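# Place tray level on jewelry box dividers, upright

## Task

Put the tray inside the jewelry box with its top facing up, sitting flat and supported by the dividers, while the bangle stays untouched where it is. The tray must stay there by itself once the grippers release it, and both arms must open and pull away at the end.

## Robot and tools

Robot: two 6-joint arms with parallel grippers, named left_arm and right_arm. The names do not refer to image sides. Bases in the scene frame: left_arm at (-0.011, +0.313, 0) m, quat_wxyz (+0.996, 0, 0, -0.092); right_arm at (+0.004, -0.265, 0) m, quat_wxyz (+0.998, 0, 0, +0.067). Joint limits (rad), base to hand: waist -2.618 to 3.054, shoulder 0.000 to 3.142, elbow 0.000 to 3.142, wrist pitch -1.571 to 1.571, wrist yaw -1.571 to 1.571, wrist roll -2.094 to 2.094. Elbows cannot fully straighten.

Scene frame: origin on the tabletop midway between the arms, +z up, +x outward across the table, left_arm on the +y side. Gripper frame: fingers extend along its +z, and close and open along its y. The reported end_effector_position is the point between the finger pads, roughly 1 cm short of the tips.

execute_actions(actions, pictures): actions is a list holding zero or one entry. An empty list just returns the current state. An entry with "rows" is an action of 1 to 15 control steps ("steps", max 15, default 15, each 1/30 s). Each row is applied for one step, and the final row repeats if rows run out. An entry with only "steps" (max 300) is a wait: it returns once that many steps have elapsed since the previous result, and reply time counts inside them. pictures (boolean) toggles camera images. A refused call moves nothing.

Row layout: always one flat list of 14 numbers, each in [-1, 1], covering both arms even if one is idle. Order: dx, dy, dz, rx, ry, rz, opening for left_arm, then the same seven for right_arm. dx..rz are an offset, not a pose. They are expressed in that gripper's own axes and measured from its pose in the latest result that showed it; before any such result, and in later calls within one reply, they are measured from where the hand is when the action begins. Every row counts from that same reference, not from the row before. Scale: 1.0 equals 0.6 m of translation or 180 degrees of rotation; rx, ry, rz form one rotation vector. Opening is absolute: +1 fully open (0.094 m), -1 closed. All-zero offsets are not a pause: they pull the hand back to the reference pose.

move(target, speed): target is one 14-number row with exactly the row meaning above (offsets per arm in gripper axes from the last shown pose, plus absolute opening). Each hand follows a straight path; both paths finish together, lasting 0.5 to 10 s (cut off at 10 s). Rotations take the shorter way. speed is the top path speed in m/s, 0.002 to 0.5, default 0.25; rotation is capped at twice that in rad/s. Openings are sent when the move starts. Paths ignore obstacles and the other arm; hands lag, drift, and may overshoot the speed near full reach. Faster moves and targets set deeper past a contact hit and press harder. The result adds a "move:" line naming how it ended (done, off_target, moving, held, fault) and which limits acted: limits=paced means the sent pose was clipped; limits=held means a safety check blocked some steps, after which the arm can surge. Each hand's distance from its target is given. If only one arm is named, the other finished normally.

wait(seconds): 0 to 10 s of letting the scene run with nothing new sent.

zoom_image(camera, region): camera is cam_high, cam_left_wrist or cam_right_wrist; region [x0, y0, x1, y1] in pixels of that 504x504 image, top-left origin, at most 504 by 504.

read_manual(section): only "licences"; no motion. finished_scene(scene): pass the number of the current scene; it is final and reports whether the goal holds.

Control behaviour: each step, the commanded pose is limited to 70 mm and 16 degrees away from the measured pose, then damped IK follows it, favouring position over orientation. After an action the arm only continues to its last clipped pose, so far targets need further commands. Arms tend to end a centimetre or more low and keep sinking under repeated zero offsets; to hold an arm, send the correction back to its wanted pose in the first call of a reply, zeros afterwards, and aim higher if it still droops.

Result lines: the state line "left_arm: … | right_arm: …" gives each hand's position (m) and quat_wxyz in the scene frame; printed positions can be slightly wrong, more at long reach. "pose unreachable" names an arm whose command was altered by the clearance check; HELD marks steps where a command was partly or wholly not sent. "Hand target" shows where the controller currently drives each hand. grip_measured is the finger opening on the command scale (last entry of Joint positions is it in metres), each off by up to about 1 mm. To grasp, command about 0.03 below grip_measured; smaller gaps grip more gently. Pads push about 50 to 62 N, less on thin parts under 2 mm. MOTOR HOT appears at 75 °C; at 90 °C that arm halts 10 s; at 100 °C it goes limp and falls. Stops appear as FAULT lines.

Cameras: cam_high is a fixed overhead-front pinhole view; cam_left_wrist and cam_right_wrist are fisheye cameras on the hands. Calibration (K, distortion, T_world_to_cam) is supplied and may be slightly off.

Avoid: letting the arms collide or press on each other, pushing anything off the table, moving the bangle, dropping or slamming the tray, and hard pushes. Brief external tugs on a held part or nudges to loose items may occur.

Each tool is called after ">>>" by a JSON object that holds its "op" and its "data", one argument or row to a line.

## Session

>>> {"op": "execute_actions", "data": {
  "actions": []
}}

Scene clock: 0.00 s of 4500.00 s.
left_arm: end_effector_position=(+0.5420, +0.2304, +0.1633) grip_measured=+1.000 end_effector_quat_wxyz=(+0.680, -0.368, +0.618, +0.142) | right_arm: end_effector_position=(+0.3387, -0.0590, +0.1196) grip_measured=+1.000 end_effector_quat_wxyz=(-0.020, -0.413, +0.910, -0.031)
Joint positions: left_arm=[-0.266  2.276  1.431  0.751 -1.193 -0.418  0.094] | right_arm=[ 0.439  2.105  1.951 -1.466  0.055 -0.276  0.094]
Joint velocities: left_arm=[ 0.002 -0.002  0.007 -0.066  0.007 -0.081  0.   ] | right_arm=[-0.002  0.002  0.012 -0.037 -0.037  0.037  0.   ]
Hand target (left_arm): +0.542, +0.230, +0.167; +0.680, -0.368, +0.618, +0.144
Hand target (right_arm): +0.340, -0.057, +0.125; -0.011, -0.412, +0.911, -0.028

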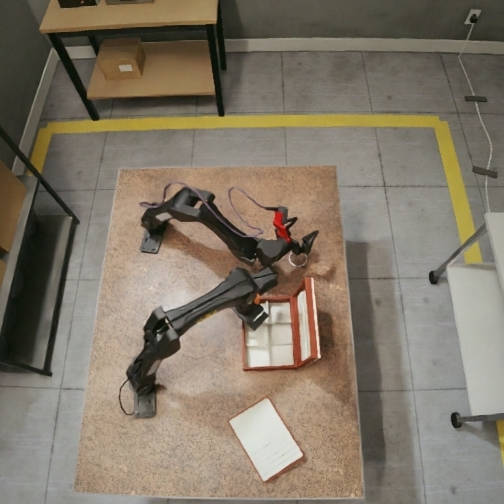

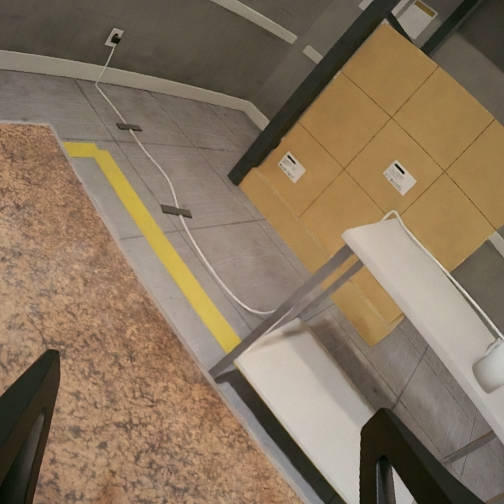

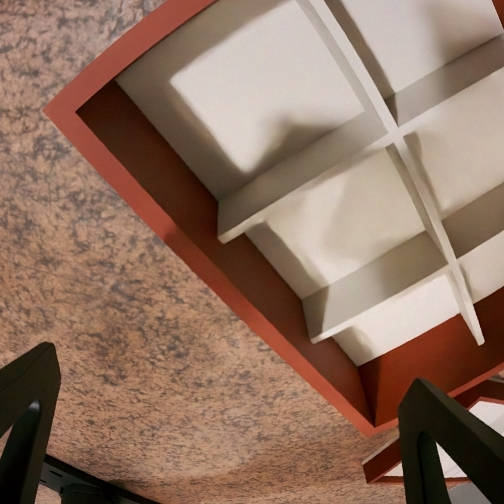

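>>> {"op": "zoom_image", "data": {
  "camera": "cam_high",
  "region": [200, 370, 340, 504]
}}

>>> {"op": "zoom_image", "data": {
  "camera": "cam_high",
  "region": [210, 240, 350, 390]
}}

Region (200, 370, 340, 504) of cam_high's 504x504 image, scaled by 3.600, with more detail than that image has; it fills the top 482 rows of this view, and the rest is white.

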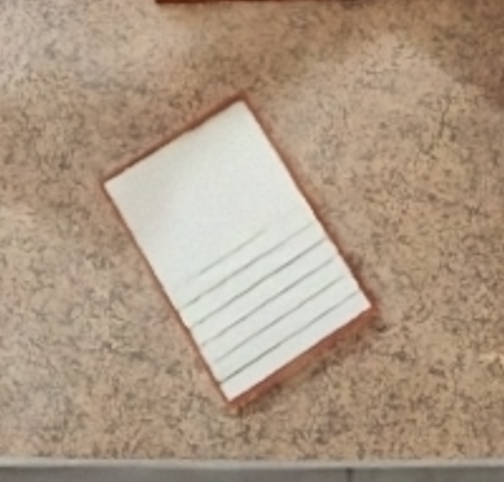

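Region (210, 240, 350, 390) of cam_high's 504x504 image, scaled by 3.360, with more detail than that image has; it fills the left 470 columns of this view, and the rest is white.

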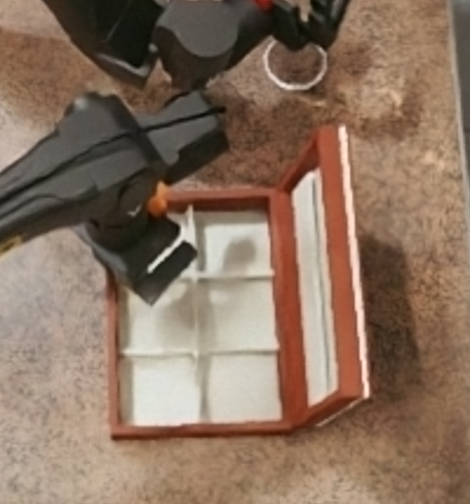

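>>> {"op": "move", "data": {
  "target": [-0.2,0.18,-0.015,0,0,0,1,0.436,-0.513,-0.12,0,0,0.6,0.2],
  "speed": 0.3
}}

Scene clock: 43.53 s of 4500.00 s.
left_arm: end_effector_position=(+0.4467, +0.3241, +0.2437) grip_measured=+1.000 end_effector_quat_wxyz=(+0.684, -0.373, +0.613, +0.133) | right_arm: end_effector_position=(+0.3934, -0.4457, +0.2156) grip_measured=+0.202 end_effector_quat_wxyz=(+0.109, +0.480, +0.870, -0.020)
Joint positions: left_arm=[-0.14   1.708  0.939  0.712 -1.063 -0.404  0.094] | right_arm=[-0.546  2.083  2.292 -1.564  0.06   0.59   0.056]
Joint velocities: left_arm=[-0.007  0.012  0.002 -0.007  0.037 -0.081  0.   ] | right_arm=[ 0.012 -0.017 -0.022 -0.066  0.022 -0.051 -0.   ]
Hand target (left_arm): +0.443, +0.330, +0.244; +0.680, -0.369, +0.618, +0.142
Hand target (right_arm): +0.397, -0.451, +0.221; +0.121, +0.487, +0.865, -0.022
Off the commanded pose (left_arm): 0.008 m, 1 deg.
Off the commanded pose (right_arm): 0.009 m, 11 deg.
joint sent to its limit (right arm) — the command would take joint 4 (wrist pitch) past its lower limit, so that joint was sent only as far as its limit.
After step 90, 36.87 s passed at rest.
move: off_target (right_arm)
camera_calibration (this result's frames):
cam_left_wrist: T_world_to_cam=[[0.522381, -0.590164, 0.615487, -0.198], [-0.133166, -0.769404, -0.624727, 0.502801], [0.84225, 0.244383, -0.480512, -0.231115], [0, 0, 0, 1]] pos_world=[0.365044, 0.326485, 0.324926]
cam_right_wrist: T_world_to_cam=[[-0.759614, -0.650349, -0.00573698, 0.00905921], [-0.623154, 0.725267, 0.292689, 0.545561], [-0.186189, 0.225905, -0.956191, 0.468962], [0, 0, 0, 1]] pos_world=[0.434166, -0.495727, 0.28879]

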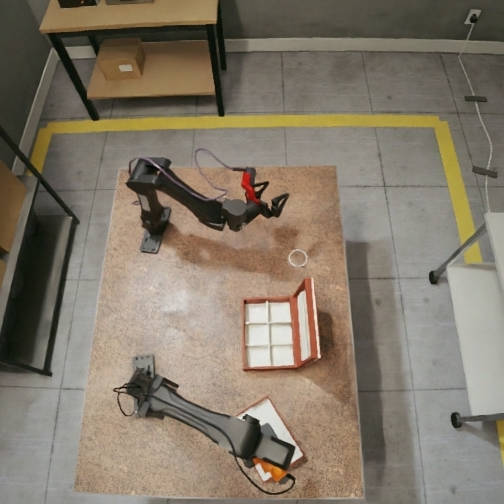

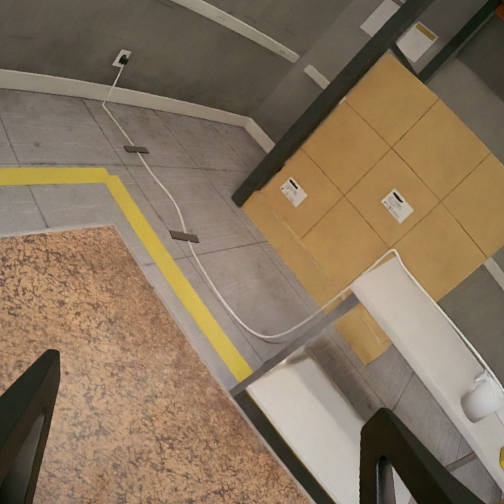

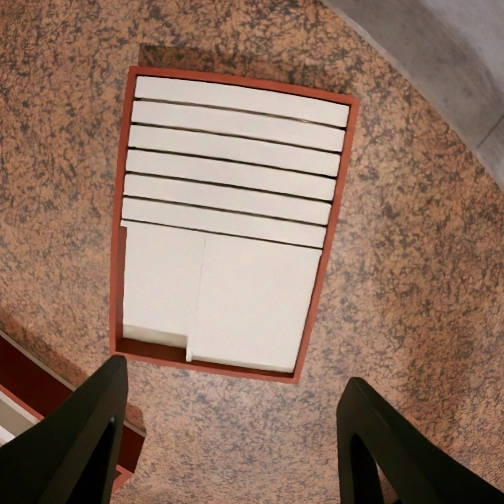

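>>> {"op": "move", "data": {
  "target": [0,0,0,0,0,0,1,0.088,0.033,0.222,0.022,0.067,0,-0.35]
}}

Scene clock: 81.07 s of 4500.00 s.
left_arm: end_effector_position=(+0.4468, +0.3240, +0.2435) grip_measured=+1.000 end_effector_quat_wxyz=(+0.684, -0.372, +0.613, +0.134) | right_arm: end_effector_position=(+0.4027, -0.4144, +0.0751) grip_measured=-0.348 end_effector_quat_wxyz=(-0.005, +0.483, +0.876, -0.001)
Joint positions: left_arm=[-0.14   1.708  0.939  0.71  -1.062 -0.404  0.094] | right_arm=[-0.495  2.206  1.936 -1.31   0.001  0.648  0.031]
Joint velocities: left_arm=[ 0.007 -0.002 -0.022 -0.037 -0.037 -0.037  0.   ] | right_arm=[-0.007 -0.032  0.012  0.007 -0.022 -0.037 -0.001]
Hand target (left_arm): +0.447, +0.324, +0.244; +0.684, -0.373, +0.613, +0.133
Hand target (right_arm): +0.405, -0.411, +0.076; +0.001, +0.483, +0.876, +0.001
Off the commanded pose (left_arm): 0.000 m, 0 deg.
Off the commanded pose (right_arm): 0.005 m, 1 deg.
After step 90, 33.37 s passed at rest.
move: done
camera_calibration (this result's frames):
cam_left_wrist: T_world_to_cam=[[0.522829, -0.590835, 0.614462, -0.197679], [-0.134665, -0.769025, -0.624873, 0.503165], [0.841733, 0.243956, -0.481633, -0.230632], [0, 0, 0, 1]] pos_world=[0.365242, 0.326415, 0.3248]
cam_right_wrist: T_world_to_cam=[[-0.757133, -0.652108, 0.0387788, 0.0306404], [-0.550055, 0.668416, 0.500659, 0.501116], [-0.352405, 0.357735, -0.864775, 0.443939], [0, 0, 0, 1]] pos_world=[0.455286, -0.473786, 0.131831]

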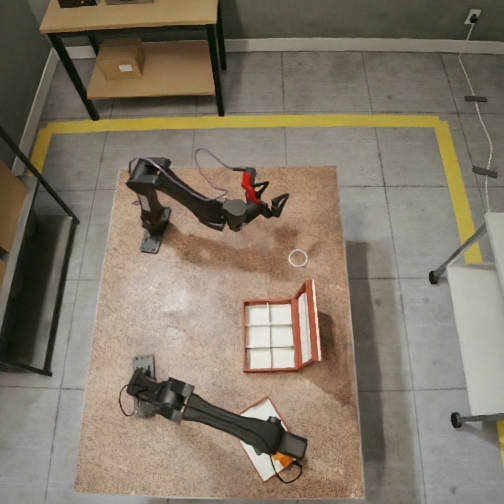

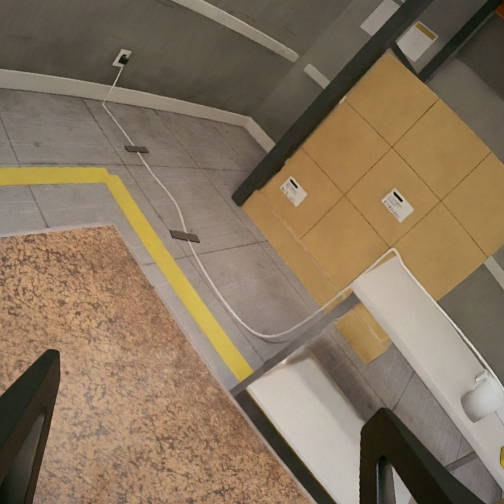

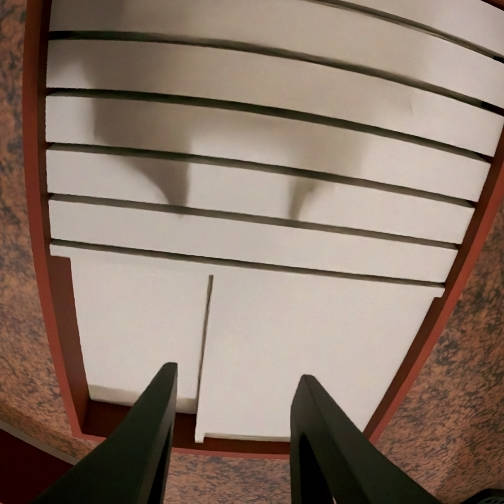

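>>> {"op": "move", "data": {
  "target": [0,0,0,0,0,0,1,0.012,0.021,0.088,0,0,0,-0.35],
  "speed": 0.08
}}

Scene clock: 92.00 s of 4500.00 s.
left_arm: end_effector_position=(+0.4468, +0.3240, +0.2435) grip_measured=+1.000 end_effector_quat_wxyz=(+0.684, -0.372, +0.613, +0.134) | right_arm: end_effector_position=(+0.4082, -0.4062, +0.0287) grip_measured=-0.348 end_effector_quat_wxyz=(-0.003, +0.483, +0.876, -0.001)
Joint positions: left_arm=[-0.14   1.708  0.939  0.71  -1.062 -0.404  0.094] | right_arm=[-0.472  2.236  1.799 -1.141  0.001  0.671  0.031]
Joint velocities: left_arm=[-0.002  0.007  0.002  0.007 -0.022  0.037  0.   ] | right_arm=[-0.012 -0.002 -0.007  0.007 -0.007 -0.022 -0.   ]
Hand target (left_arm): +0.447, +0.324, +0.243; +0.684, -0.372, +0.613, +0.134
Hand target (right_arm): +0.409, -0.402, +0.022; -0.005, +0.483, +0.876, -0.001
Off the commanded pose (left_arm): 0.000 m, 0 deg.
Off the commanded pose (right_arm): 0.008 m, 0 deg.
After step 90, 6.77 s passed at rest.
move: done
camera_calibration (this result's frames):
cam_left_wrist: T_world_to_cam=[[0.522829, -0.590835, 0.614462, -0.197679], [-0.134665, -0.769025, -0.624873, 0.503165], [0.841733, 0.243956, -0.481633, -0.230632], [0, 0, 0, 1]] pos_world=[0.365242, 0.326415, 0.3248]
cam_right_wrist: T_world_to_cam=[[-0.757744, -0.651496, 0.0371089, 0.0424278], [-0.551017, 0.66927, 0.498455, 0.522726], [-0.349577, 0.357254, -0.866121, 0.401455], [0, 0, 0, 1]] pos_world=[0.46052, -0.465625, 0.0855788]

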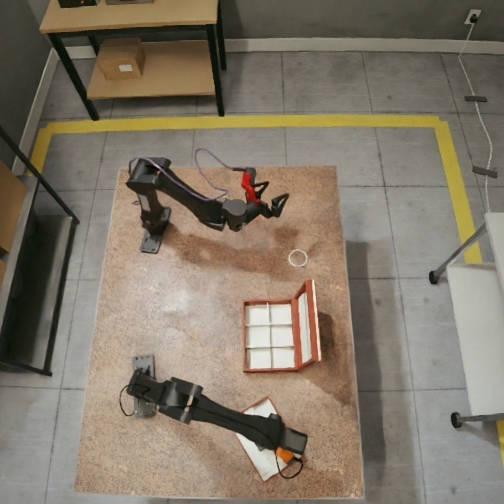

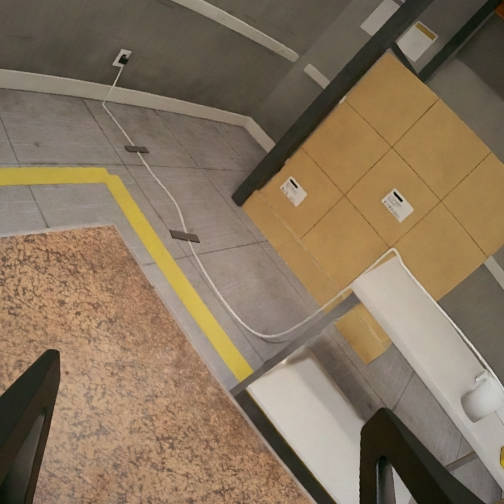

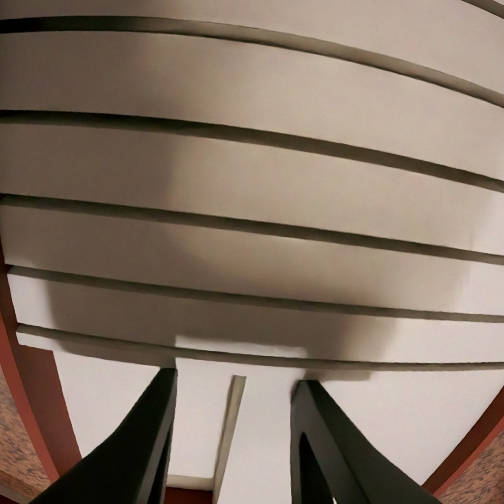

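>>> {"op": "move", "data": {
  "target": [0,0,0,0,0,0,1,0.024,0.003,-0.003,0,0,0,-0.35],
  "speed": 0.05
}}

>>> {"op": "move", "data": {
  "target": [0,0,0,0,0,0,1,0,0,0.022,0,0,0,-0.35],
  "speed": 0.03
}}

Scene clock: 96.53 s of 4500.00 s.
left_arm: end_effector_position=(+0.4468, +0.3240, +0.2435) grip_measured=+1.000 end_effector_quat_wxyz=(+0.684, -0.372, +0.613, +0.134) | right_arm: end_effector_position=(+0.4047, -0.3999, +0.0284) grip_measured=-0.348 end_effector_quat_wxyz=(-0.004, +0.484, +0.875, -0.001)
Joint positions: left_arm=[-0.14   1.708  0.939  0.71  -1.062 -0.404  0.094] | right_arm=[-0.461  2.216  1.765 -1.128  0.001  0.684  0.031]
Joint velocities: left_arm=[-0.002  0.002 -0.007  0.022  0.051 -0.007  0.   ] | right_arm=[ 0.007  0.002  0.002 -0.066 -0.022 -0.007  0.   ]
Hand target (left_arm): +0.447, +0.324, +0.243; +0.684, -0.372, +0.613, +0.134
Hand target (right_arm): +0.402, -0.393, +0.030; -0.004, +0.483, +0.876, -0.001
Off the commanded pose (left_arm): 0.000 m, 0 deg.
Off the commanded pose (right_arm): 0.008 m, 0 deg.
After step 90, 0.77 s passed at rest.
move: done
camera_calibration (this result's frames):
cam_left_wrist: T_world_to_cam=[[0.522829, -0.590835, 0.614462, -0.197679], [-0.134665, -0.769025, -0.624873, 0.503165], [0.841733, 0.243956, -0.481633, -0.230632], [0, 0, 0, 1]] pos_world=[0.365242, 0.326415, 0.3248]
cam_right_wrist: T_world_to_cam=[[-0.758923, -0.650053, 0.0382889, 0.0449103], [-0.548948, 0.670298, 0.499355, 0.516265], [-0.350273, 0.357954, -0.865551, 0.398337], [0, 0, 0, 1]] pos_world=[0.457013, -0.459444, 0.0852616]

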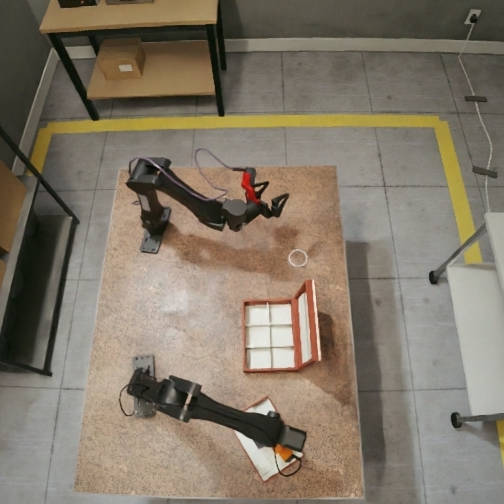

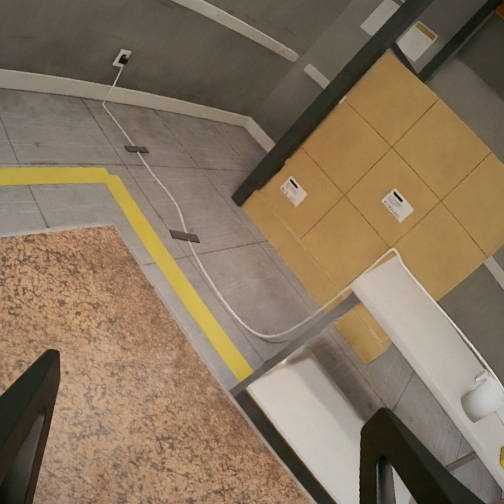

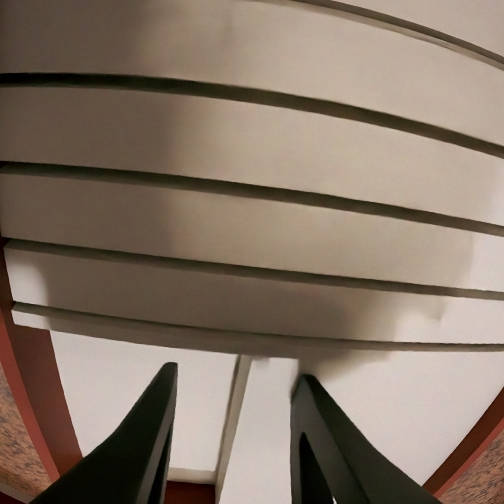

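Scene clock: 97.23 s of 4500.00 s.
left_arm: end_effector_position=(+0.4468, +0.3240, +0.2435) grip_measured=+1.000 end_effector_quat_wxyz=(+0.684, -0.372, +0.613, +0.134) | right_arm: end_effector_position=(+0.4057, -0.4003, +0.0284) grip_measured=-0.348 end_effector_quat_wxyz=(-0.002, +0.484, +0.875, -0.001)
Joint positions: left_arm=[-0.14   1.708  0.939  0.71  -1.062 -0.404  0.094] | right_arm=[-0.461  2.216  1.765 -1.124  0.001  0.684  0.031]
Joint velocities: left_arm=[-0.007  0.002  0.002  0.022 -0.007 -0.037  0.   ] | right_arm=[-0.012 -0.002 -0.027  0.007 -0.007 -0.037  0.001]
Hand target (left_arm): +0.447, +0.324, +0.243; +0.684, -0.372, +0.613, +0.134
Hand target (right_arm): +0.404, -0.400, +0.016; -0.005, +0.484, +0.875, -0.001
Off the commanded pose (left_arm): 0.000 m, 0 deg.
Off the commanded pose (right_arm): 0.013 m, 0 deg.
move: off_target (right_arm)
camera_calibration (this result's frames):
cam_left_wrist: T_world_to_cam=[[0.522829, -0.590835, 0.614462, -0.197679], [-0.134665, -0.769025, -0.624873, 0.503165], [0.841733, 0.243956, -0.481633, -0.230632], [0, 0, 0, 1]] pos_world=[0.365242, 0.326415, 0.3248]
cam_right_wrist: T_world_to_cam=[[-0.759071, -0.650003, 0.0361458, 0.0455842], [-0.550927, 0.670968, 0.496268, 0.518194], [-0.346828, 0.356789, -0.867417, 0.396986], [0, 0, 0, 1]] pos_world=[0.457775, -0.459702, 0.0855419]

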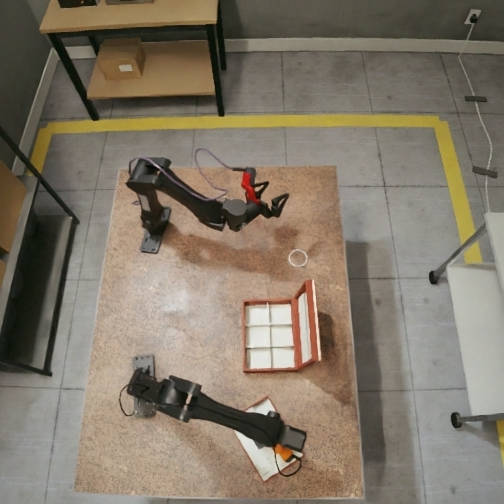

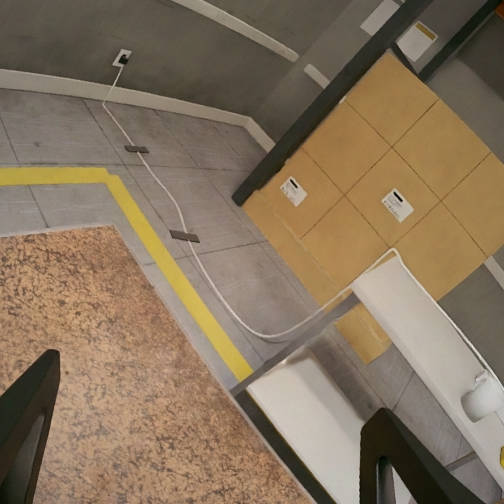

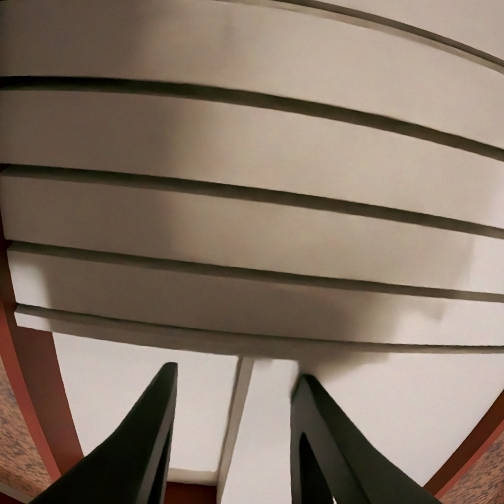

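>>> {"op": "move", "data": {
  "target": [0,0,0,0,0,0,1,0,0,-0.002,0,0,0,-1],
  "speed": 0.03
}}

>>> {"op": "move", "data": {
  "target": [0,0,0,0,0,0,1,0,0,-0.16,0,0,0,-1],
  "speed": 0.12
}}

Scene clock: 103.93 s of 4500.00 s.
left_arm: end_effector_position=(+0.4468, +0.3240, +0.2435) grip_measured=+1.000 end_effector_quat_wxyz=(+0.684, -0.372, +0.613, +0.134) | right_arm: end_effector_position=(+0.4040, -0.4007, +0.0284) grip_measured=-0.970 end_effector_quat_wxyz=(-0.004, +0.484, +0.875, -0.004)
Joint positions: left_arm=[-0.14   1.708  0.939  0.71  -1.062 -0.404  0.094] | right_arm=[-0.461  2.216  1.765 -1.13   0.006  0.685  0.001]
Joint velocities: left_arm=[-0.007 -0.002 -0.002  0.022  0.007 -0.051  0.   ] | right_arm=[-0.002 -0.022 -0.007  0.007 -0.022  0.007 -0.   ]
Hand target (left_arm): +0.447, +0.324, +0.243; +0.684, -0.372, +0.613, +0.134
Hand target (right_arm): +0.406, -0.400, +0.030; -0.002, +0.484, +0.875, -0.001
Off the commanded pose (left_arm): 0.000 m, 0 deg.
Off the commanded pose (right_arm): 0.002 m, 0 deg.
After step 90, 3.00 s passed at rest.
move: done
camera_calibration (this result's frames):
cam_left_wrist: T_world_to_cam=[[0.522829, -0.590835, 0.614462, -0.197679], [-0.134665, -0.769025, -0.624873, 0.503165], [0.841733, 0.243956, -0.481633, -0.230632], [0, 0, 0, 1]] pos_world=[0.365242, 0.326415, 0.3248]
cam_right_wrist: T_world_to_cam=[[-0.759011, -0.649613, 0.0436566, 0.0439579], [-0.54715, 0.672762, 0.498014, 0.516719], [-0.352887, 0.354111, -0.866069, 0.397921], [0, 0, 0, 1]] pos_world=[0.456508, -0.459981, 0.085375]

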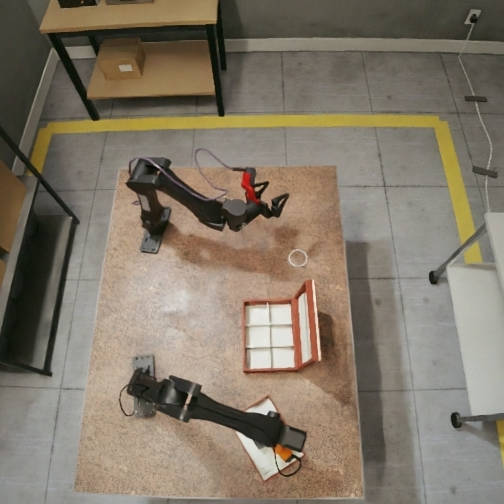

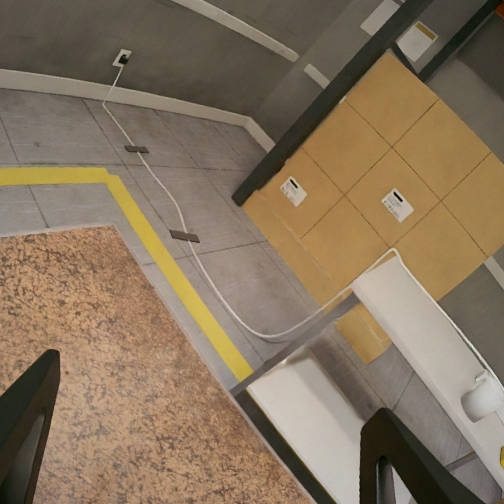

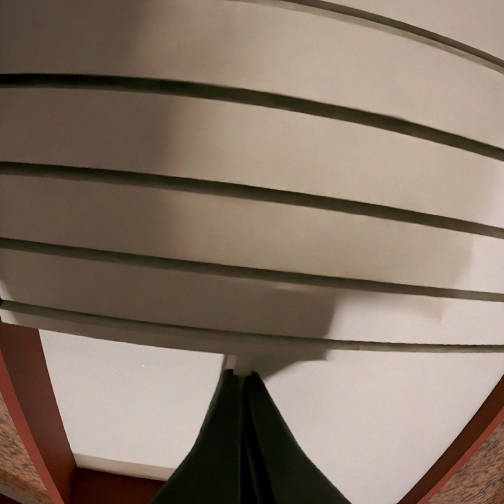

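Scene clock: 105.40 s of 4500.00 s.
left_arm: end_effector_position=(+0.4468, +0.3240, +0.2435) grip_measured=+1.000 end_effector_quat_wxyz=(+0.684, -0.372, +0.613, +0.134) | right_arm: end_effector_position=(+0.3992, -0.3984, +0.1118) grip_measured=-0.970 end_effector_quat_wxyz=(-0.022, +0.484, +0.875, -0.006)
Joint positions: left_arm=[-0.14   1.708  0.939  0.71  -1.062 -0.404  0.094] | right_arm=[-0.461  2.216  2.097 -1.498  0.003  0.685  0.001]
Joint velocities: left_arm=[ 0.007 -0.002 -0.007  0.007 -0.037 -0.022  0.   ] | right_arm=[ 0.012  0.017  0.002  0.007  0.022 -0.007 -0.   ]
Hand target (left_arm): +0.447, +0.324, +0.243; +0.684, -0.372, +0.613, +0.134
Hand target (right_arm): +0.405, -0.400, +0.124; -0.004, +0.484, +0.875, -0.004
Off the commanded pose (left_arm): 0.000 m, 0 deg.
Off the commanded pose (right_arm): 0.014 m, 2 deg.
move: off_target (right_arm)
camera_calibration (this result's frames):
cam_left_wrist: T_world_to_cam=[[0.522829, -0.590835, 0.614462, -0.197679], [-0.134665, -0.769025, -0.624873, 0.503165], [0.841733, 0.243956, -0.481633, -0.230632], [0, 0, 0, 1]] pos_world=[0.365242, 0.326415, 0.3248]
cam_right_wrist: T_world_to_cam=[[-0.757364, -0.650305, 0.0591925, 0.0354762], [-0.530073, 0.665204, 0.525858, 0.458083], [-0.381343, 0.36689, -0.84851, 0.482147], [0, 0, 0, 1]] pos_world=[0.453549, -0.458543, 0.16612]

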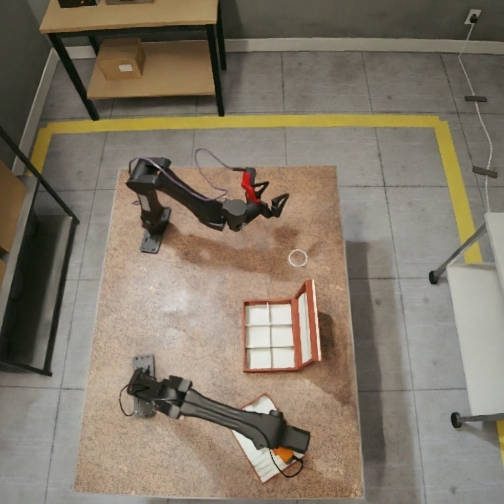

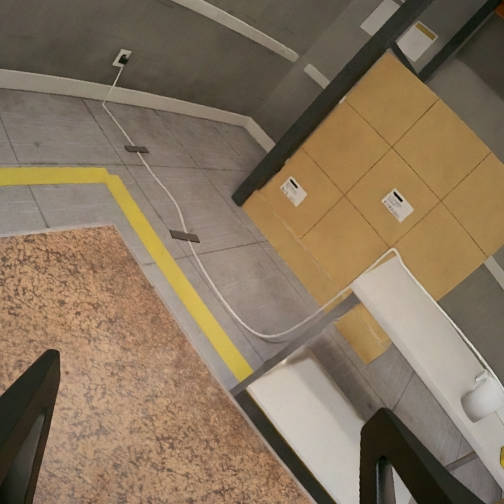

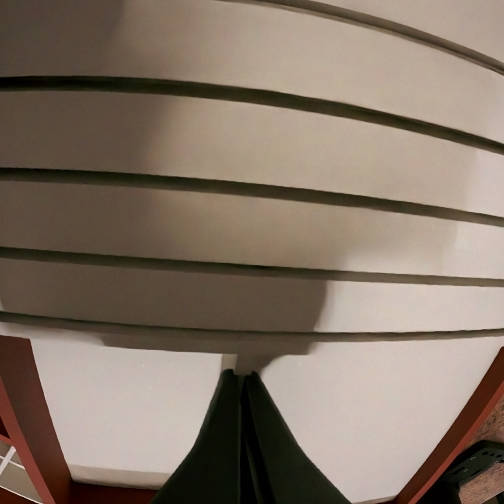

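>>> {"op": "move", "data": {
  "target": [0,0,0,0,0,0,1,0.443,0.328,-0.03,-0.01,-0.01,0.175,-1],
  "speed": 0.15
}}

>>> {"op": "zoom_image", "data": {
  "camera": "cam_high",
  "region": [210, 250, 350, 390]
}}

Scene clock: 121.93 s of 4500.00 s.
left_arm: end_effector_position=(+0.4468, +0.3240, +0.2435) grip_measured=+1.000 end_effector_quat_wxyz=(+0.684, -0.372, +0.613, +0.134) | right_arm: end_effector_position=(+0.4226, -0.0673, +0.1199) grip_measured=-0.970 end_effector_quat_wxyz=(+0.003, +0.698, +0.716, +0.023)
Joint positions: left_arm=[-0.14   1.708  0.939  0.71  -1.062 -0.404  0.094] | right_arm=[ 0.3    2.366  2.386 -1.545 -0.012  1.981  0.001]
Joint velocities: left_arm=[-0.002 -0.007  0.017 -0.007  0.022 -0.007  0.   ] | right_arm=[-0.017  0.002  0.002  0.051 -0.066  0.007 -0.002]
Hand target (left_arm): +0.447, +0.324, +0.243; +0.684, -0.372, +0.613, +0.134
Hand target (right_arm): +0.426, -0.070, +0.129; +0.014, +0.703, +0.711, +0.028
Off the commanded pose (left_arm): 0.000 m, 0 deg.
Off the commanded pose (right_arm): 0.013 m, 3 deg.
joint sent to its limit (right arm) — the command would take joint 4 (wrist pitch) past its lower limit, so that joint was sent only as far as its limit.
After step 90, 10.73 s passed at rest.
move: off_target (right_arm)
camera_calibration (this result's frames):
cam_left_wrist: T_world_to_cam=[[0.522829, -0.590835, 0.614462, -0.197679], [-0.134665, -0.769025, -0.624873, 0.503165], [0.841733, 0.243956, -0.481633, -0.230632], [0, 0, 0, 1]] pos_world=[0.365242, 0.326415, 0.3248]
cam_right_wrist: T_world_to_cam=[[-0.985112, -0.171771, -0.00699476, 0.404394], [-0.150913, 0.844573, 0.513732, 0.0992716], [-0.0823365, 0.50714, -0.857922, 0.260599], [0, 0, 0, 1]] pos_world=[0.434812, -0.146539, 0.175404]

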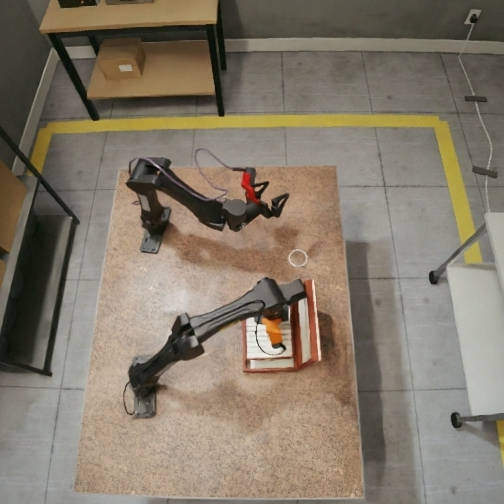

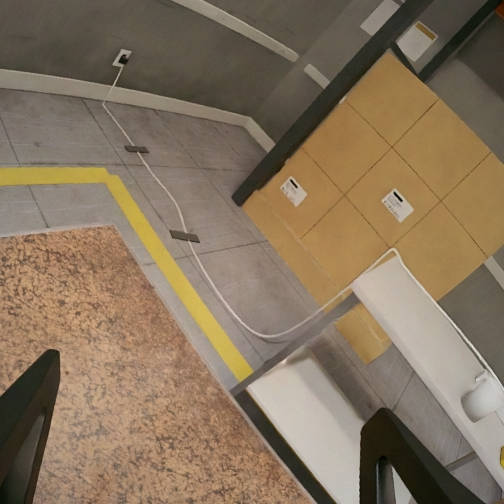

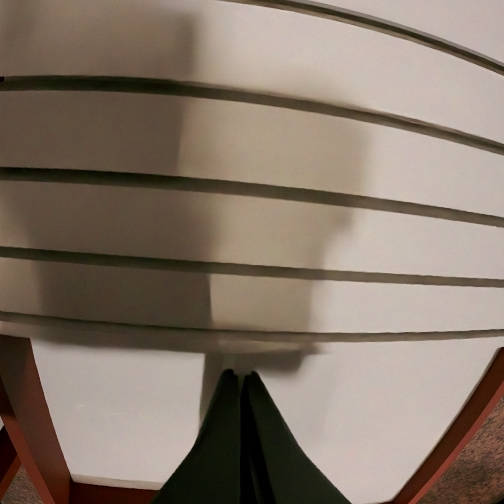

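Region (210, 250, 350, 390) of cam_high's 504x504 image, scaled by 3.600, with more detail than that image has.

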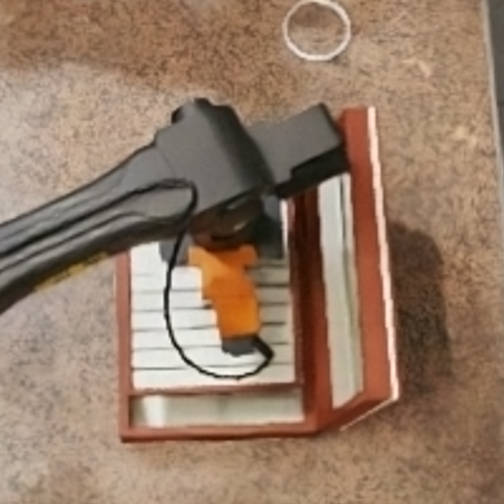

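>>> {"op": "move", "data": {
  "target": [0,0,0,0,0,0,1,-0.027,0.01,0.03,0.011,-0.009,0.004,-1],
  "speed": 0.04
}}

>>> {"op": "zoom_image", "data": {
  "camera": "cam_high",
  "region": [230, 290, 320, 380]
}}

Scene clock: 135.87 s of 4500.00 s.
left_arm: end_effector_position=(+0.4468, +0.3240, +0.2435) grip_measured=+1.000 end_effector_quat_wxyz=(+0.684, -0.372, +0.613, +0.134) | right_arm: end_effector_position=(+0.4269, -0.0772, +0.0991) grip_measured=-0.970 end_effector_quat_wxyz=(-0.006, +0.703, +0.711, +0.002)
Joint positions: left_arm=[-0.14   1.708  0.939  0.71  -1.062 -0.404  0.094] | right_arm=[ 0.276  2.413  2.386 -1.544 -0.012  1.971  0.001]
Joint velocities: left_arm=[ 0.002  0.007  0.007 -0.066  0.037 -0.066  0.   ] | right_arm=[-0.027 -0.027 -0.007  0.022 -0.022 -0.007 -0.001]
Hand target (left_arm): +0.447, +0.324, +0.243; +0.684, -0.372, +0.613, +0.134
Hand target (right_arm): +0.430, -0.083, +0.102; +0.000, +0.703, +0.711, +0.001
Off the commanded pose (left_arm): 0.000 m, 0 deg.
Off the commanded pose (right_arm): 0.007 m, 1 deg.
After step 90, 10.00 s passed at rest.
move: done
camera_calibration (this result's frames):
cam_left_wrist: T_world_to_cam=[[0.522829, -0.590835, 0.614462, -0.197679], [-0.134665, -0.769025, -0.624873, 0.503165], [0.841733, 0.243956, -0.481633, -0.230632], [0, 0, 0, 1]] pos_world=[0.365242, 0.326415, 0.3248]
cam_right_wrist: T_world_to_cam=[[-0.986679, -0.158347, 0.0372891, 0.404167], [-0.118276, 0.855649, 0.50386, 0.106874], [-0.111691, 0.492738, -0.86298, 0.260062], [0, 0, 0, 1]] pos_world=[0.440471, -0.155591, 0.155507]

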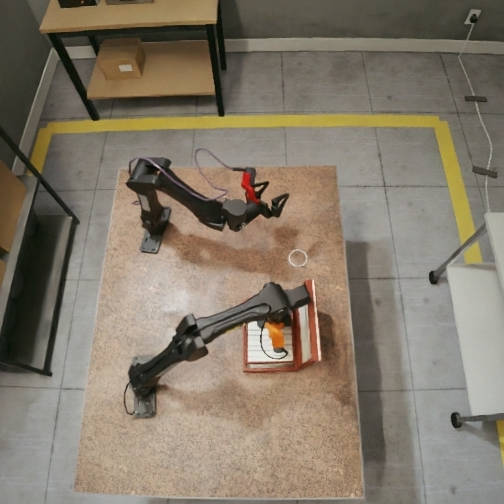

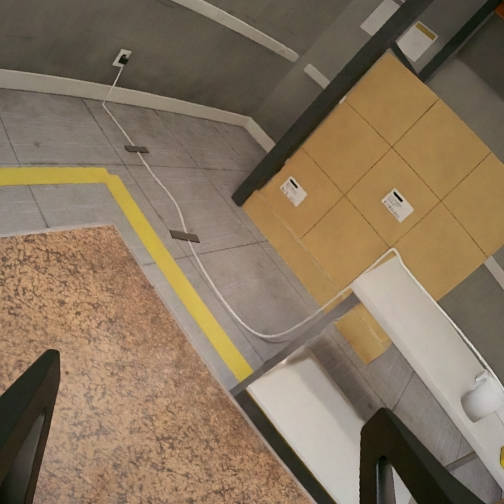

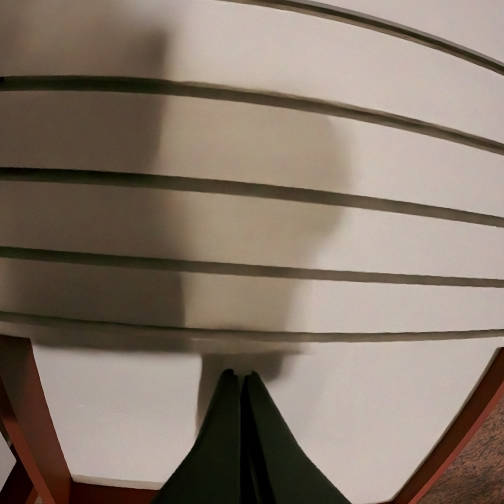

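Region (230, 290, 320, 380) of cam_high's 504x504 image, scaled by 5.600, with more detail than that image has.

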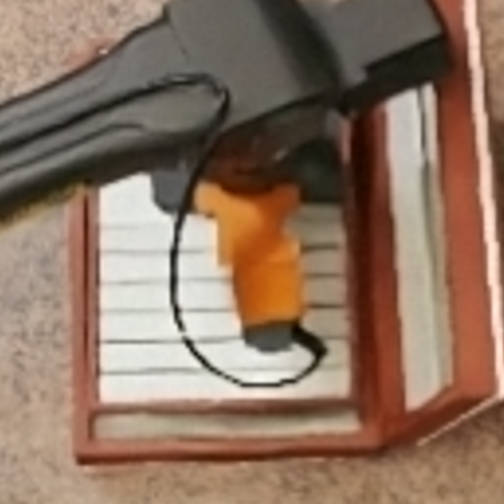

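>>> {"op": "move", "data": {
  "target": [0,0,0,0,0,0,1,-0.022,0.007,0.02,0,0,0,-1],
  "speed": 0.03
}}

>>> {"op": "zoom_image", "data": {
  "camera": "cam_high",
  "region": [230, 290, 320, 380]
}}

Scene clock: 146.07 s of 4500.00 s.
left_arm: end_effector_position=(+0.4468, +0.3240, +0.2435) grip_measured=+1.000 end_effector_quat_wxyz=(+0.684, -0.372, +0.613, +0.134) | right_arm: end_effector_position=(+0.4300, -0.0827, +0.0823) grip_measured=-0.970 end_effector_quat_wxyz=(-0.011, +0.702, +0.712, -0.001)
Joint positions: left_arm=[-0.14   1.708  0.939  0.71  -1.062 -0.404  0.094] | right_arm=[ 0.26   2.413  2.318 -1.486 -0.02   1.952  0.001]
Joint velocities: left_arm=[ 0.022 -0.007  0.002 -0.007 -0.066  0.022  0.   ] | right_arm=[-0.037  0.007 -0.017  0.051  0.007 -0.095  0.   ]
Hand target (left_arm): +0.447, +0.324, +0.243; +0.684, -0.372, +0.613, +0.134
Hand target (right_arm): +0.431, -0.090, +0.087; -0.006, +0.703, +0.711, +0.002
Off the commanded pose (left_arm): 0.000 m, 0 deg.
Off the commanded pose (right_arm): 0.009 m, 1 deg.
After step 90, 6.37 s passed at rest.
move: done
camera_calibration (this result's frames):
cam_left_wrist: T_world_to_cam=[[0.522829, -0.590835, 0.614462, -0.197679], [-0.134665, -0.769025, -0.624873, 0.503165], [0.841733, 0.243956, -0.481633, -0.230632], [0, 0, 0, 1]] pos_world=[0.365242, 0.326415, 0.3248]
cam_right_wrist: T_world_to_cam=[[-0.985829, -0.160708, 0.0480992, 0.405561], [-0.11436, 0.853617, 0.508192, 0.118176], [-0.122729, 0.49549, -0.8599, 0.253309], [0, 0, 0, 1]] pos_world=[0.444417, -0.161213, 0.138257]

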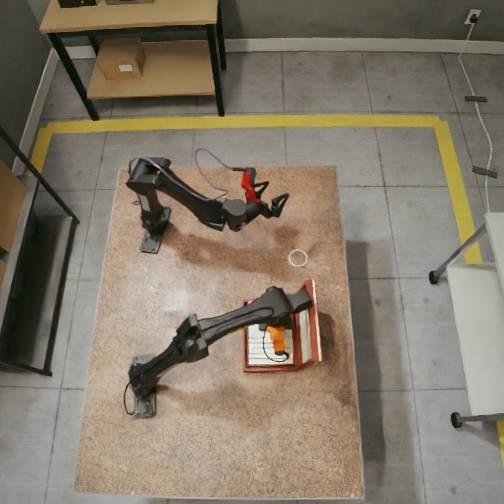

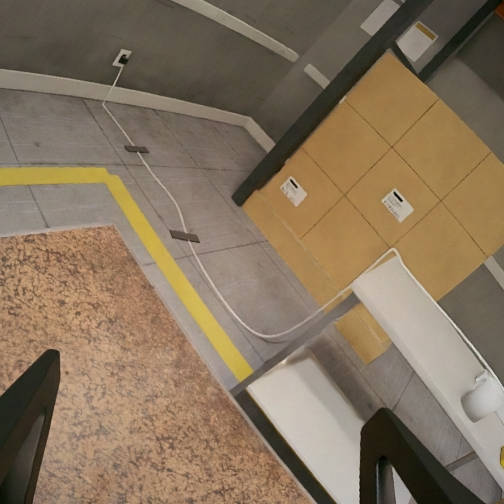

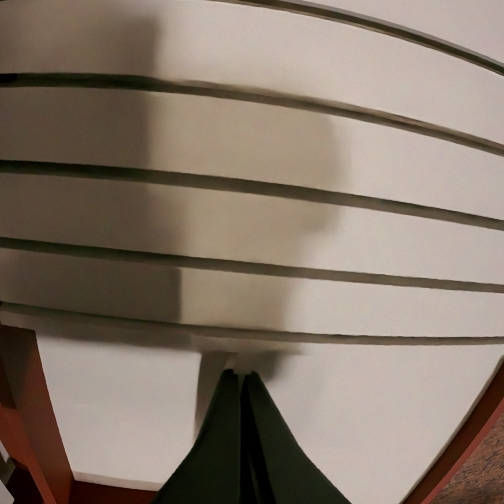

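Region (230, 290, 320, 380) of cam_high's 504x504 image, scaled by 5.600, with more detail than that image has.

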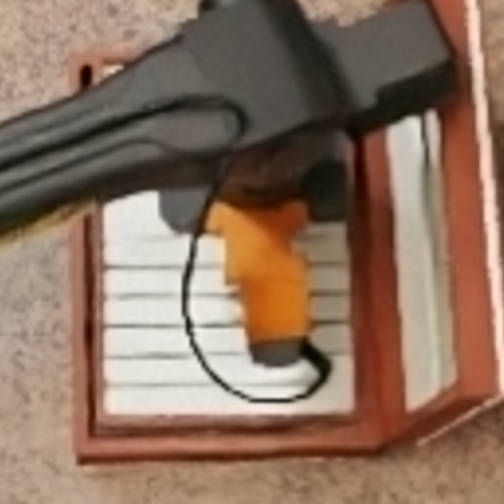

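>>> {"op": "move", "data": {
  "target": [0,0,0,0,0,0,1,-0.015,-0.007,-0.018,-0.004,0.005,0,-1],
  "speed": 0.03
}}

>>> {"op": "zoom_image", "data": {
  "camera": "cam_high",
  "region": [230, 290, 320, 380]
}}

Scene clock: 152.17 s of 4500.00 s.
left_arm: end_effector_position=(+0.4468, +0.3240, +0.2435) grip_measured=+1.000 end_effector_quat_wxyz=(+0.684, -0.372, +0.613, +0.134) | right_arm: end_effector_position=(+0.4256, -0.0845, +0.0811) grip_measured=-0.970 end_effector_quat_wxyz=(-0.018, +0.701, +0.713, +0.000)
Joint positions: left_arm=[-0.14   1.708  0.939  0.71  -1.062 -0.404  0.094] | right_arm=[ 0.254  2.386  2.264 -1.463 -0.034  1.943  0.001]
Joint velocities: left_arm=[-0.007 -0.002  0.002 -0.095 -0.007 -0.007  0.   ] | right_arm=[-0.017 -0.002  0.012  0.022 -0.051 -0.007 -0.001]
Hand target (left_arm): +0.447, +0.324, +0.243; +0.684, -0.372, +0.613, +0.134
Hand target (right_arm): +0.426, -0.092, +0.093; -0.013, +0.702, +0.712, +0.008
Off the commanded pose (left_arm): 0.000 m, 0 deg.
Off the commanded pose (right_arm): 0.014 m, 1 deg.
After step 90, 2.30 s passed at rest.
move: off_target (right_arm)
camera_calibration (this result's frames):
cam_left_wrist: T_world_to_cam=[[0.522829, -0.590835, 0.614462, -0.197679], [-0.134665, -0.769025, -0.624873, 0.503165], [0.841733, 0.243956, -0.481633, -0.230632], [0, 0, 0, 1]] pos_world=[0.365242, 0.326415, 0.3248]
cam_right_wrist: T_world_to_cam=[[-0.984877, -0.164515, 0.0543366, 0.39967], [-0.112902, 0.847305, 0.518968, 0.117821], [-0.131417, 0.504985, -0.853065, 0.256634], [0, 0, 0, 1]] pos_world=[0.440654, -0.163675, 0.136063]

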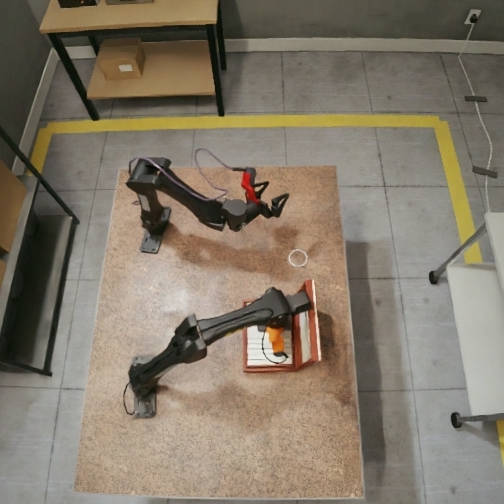

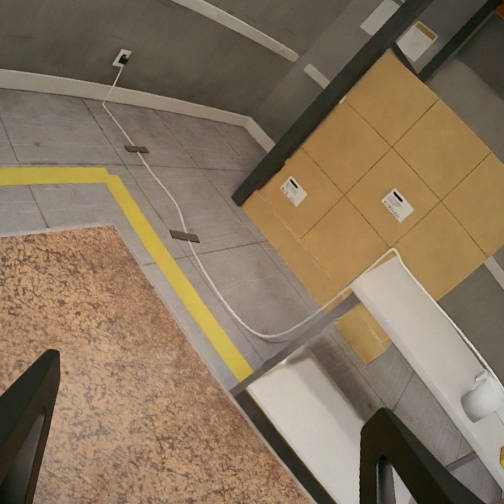

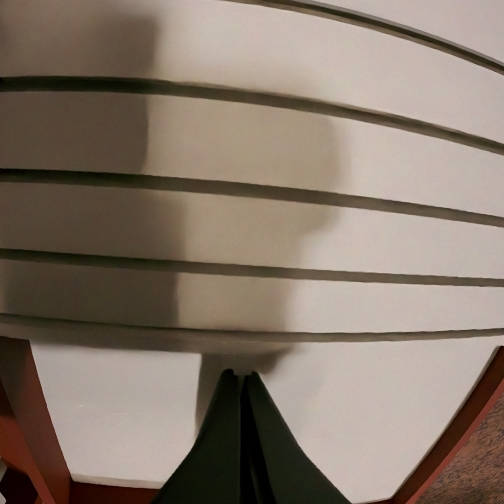

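Region (230, 290, 320, 380) of cam_high's 504x504 image, scaled by 5.600, with more detail than that image has.

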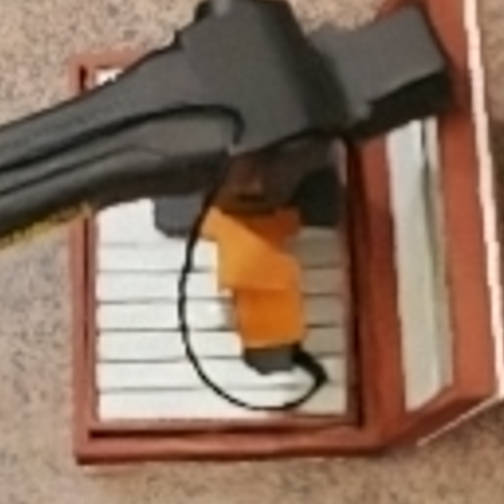

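>>> {"op": "move", "data": {
  "target": [0,0,0,0,0,0,1,-0.008,0,0.014,-0.008,-0.01,0,-1],
  "speed": 0.015
}}

>>> {"op": "zoom_image", "data": {
  "camera": "cam_high",
  "region": [230, 290, 320, 380]
}}

Scene clock: 160.13 s of 4500.00 s.
left_arm: end_effector_position=(+0.4468, +0.3240, +0.2435) grip_measured=+1.000 end_effector_quat_wxyz=(+0.684, -0.372, +0.613, +0.134) | right_arm: end_effector_position=(+0.4258, -0.0870, +0.0668) grip_measured=-0.970 end_effector_quat_wxyz=(-0.013, +0.701, +0.713, -0.004)
Joint positions: left_arm=[-0.14   1.708  0.939  0.71  -1.062 -0.404  0.094] | right_arm=[ 0.254  2.38   2.196 -1.405 -0.02   1.942  0.001]
Joint velocities: left_arm=[-0.012 -0.017  0.002  0.007 -0.007 -0.066  0.   ] | right_arm=[-0.012 -0.002 -0.002 -0.037 -0.022  0.022  0.001]
Hand target (left_arm): +0.447, +0.324, +0.243; +0.684, -0.372, +0.613, +0.134
Hand target (right_arm): +0.425, -0.089, +0.073; +0.001, +0.701, +0.713, -0.002
Off the commanded pose (left_arm): 0.000 m, 0 deg.
Off the commanded pose (right_arm): 0.006 m, 2 deg.
After step 90, 3.40 s passed at rest.
move: done
camera_calibration (this result's frames):
cam_left_wrist: T_world_to_cam=[[0.522829, -0.590835, 0.614462, -0.197679], [-0.134665, -0.769025, -0.624873, 0.503165], [0.841733, 0.243956, -0.481633, -0.230632], [0, 0, 0, 1]] pos_world=[0.365242, 0.326415, 0.3248]
cam_right_wrist: T_world_to_cam=[[-0.984801, -0.16472, 0.0550791, 0.40019], [-0.114526, 0.854264, 0.507068, 0.129458], [-0.130576, 0.493053, -0.860145, 0.244783], [0, 0, 0, 1]] pos_world=[0.440896, -0.165363, 0.122863]

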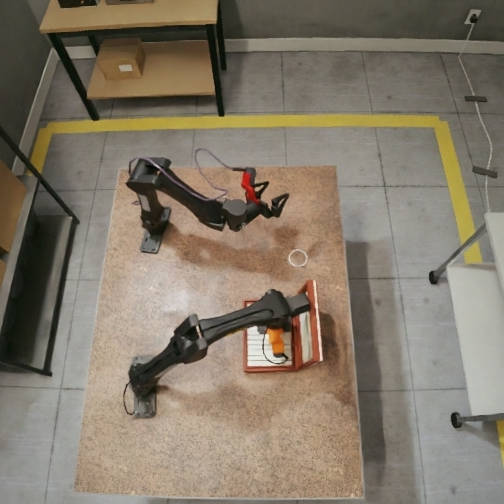

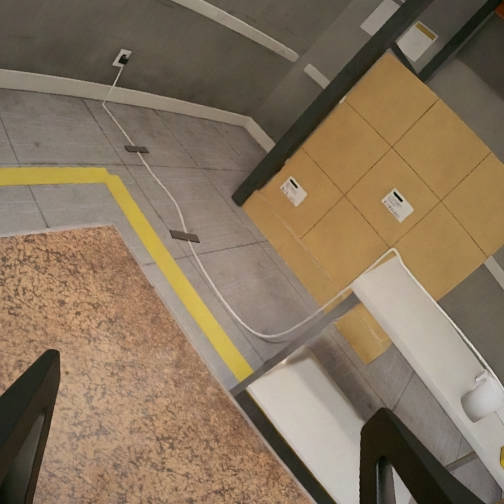

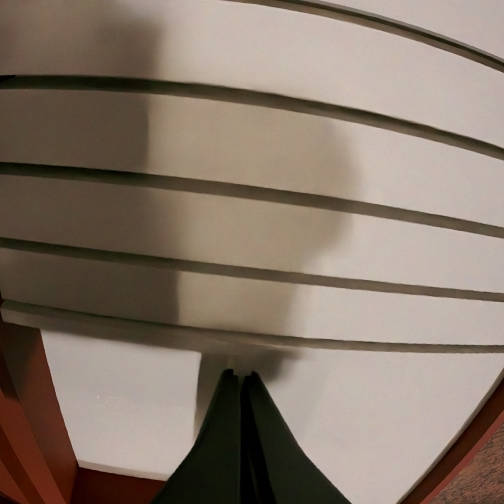

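Region (230, 290, 320, 380) of cam_high's 504x504 image, scaled by 5.600, with more detail than that image has.

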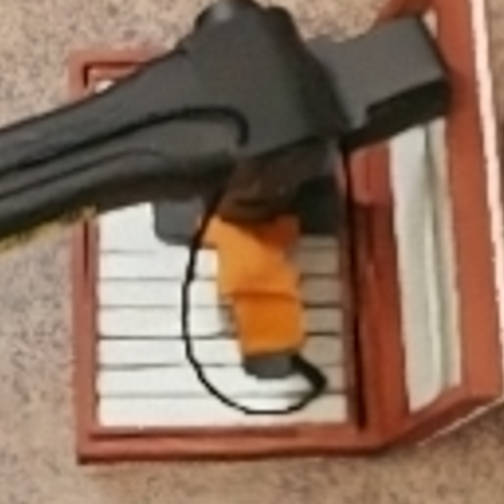

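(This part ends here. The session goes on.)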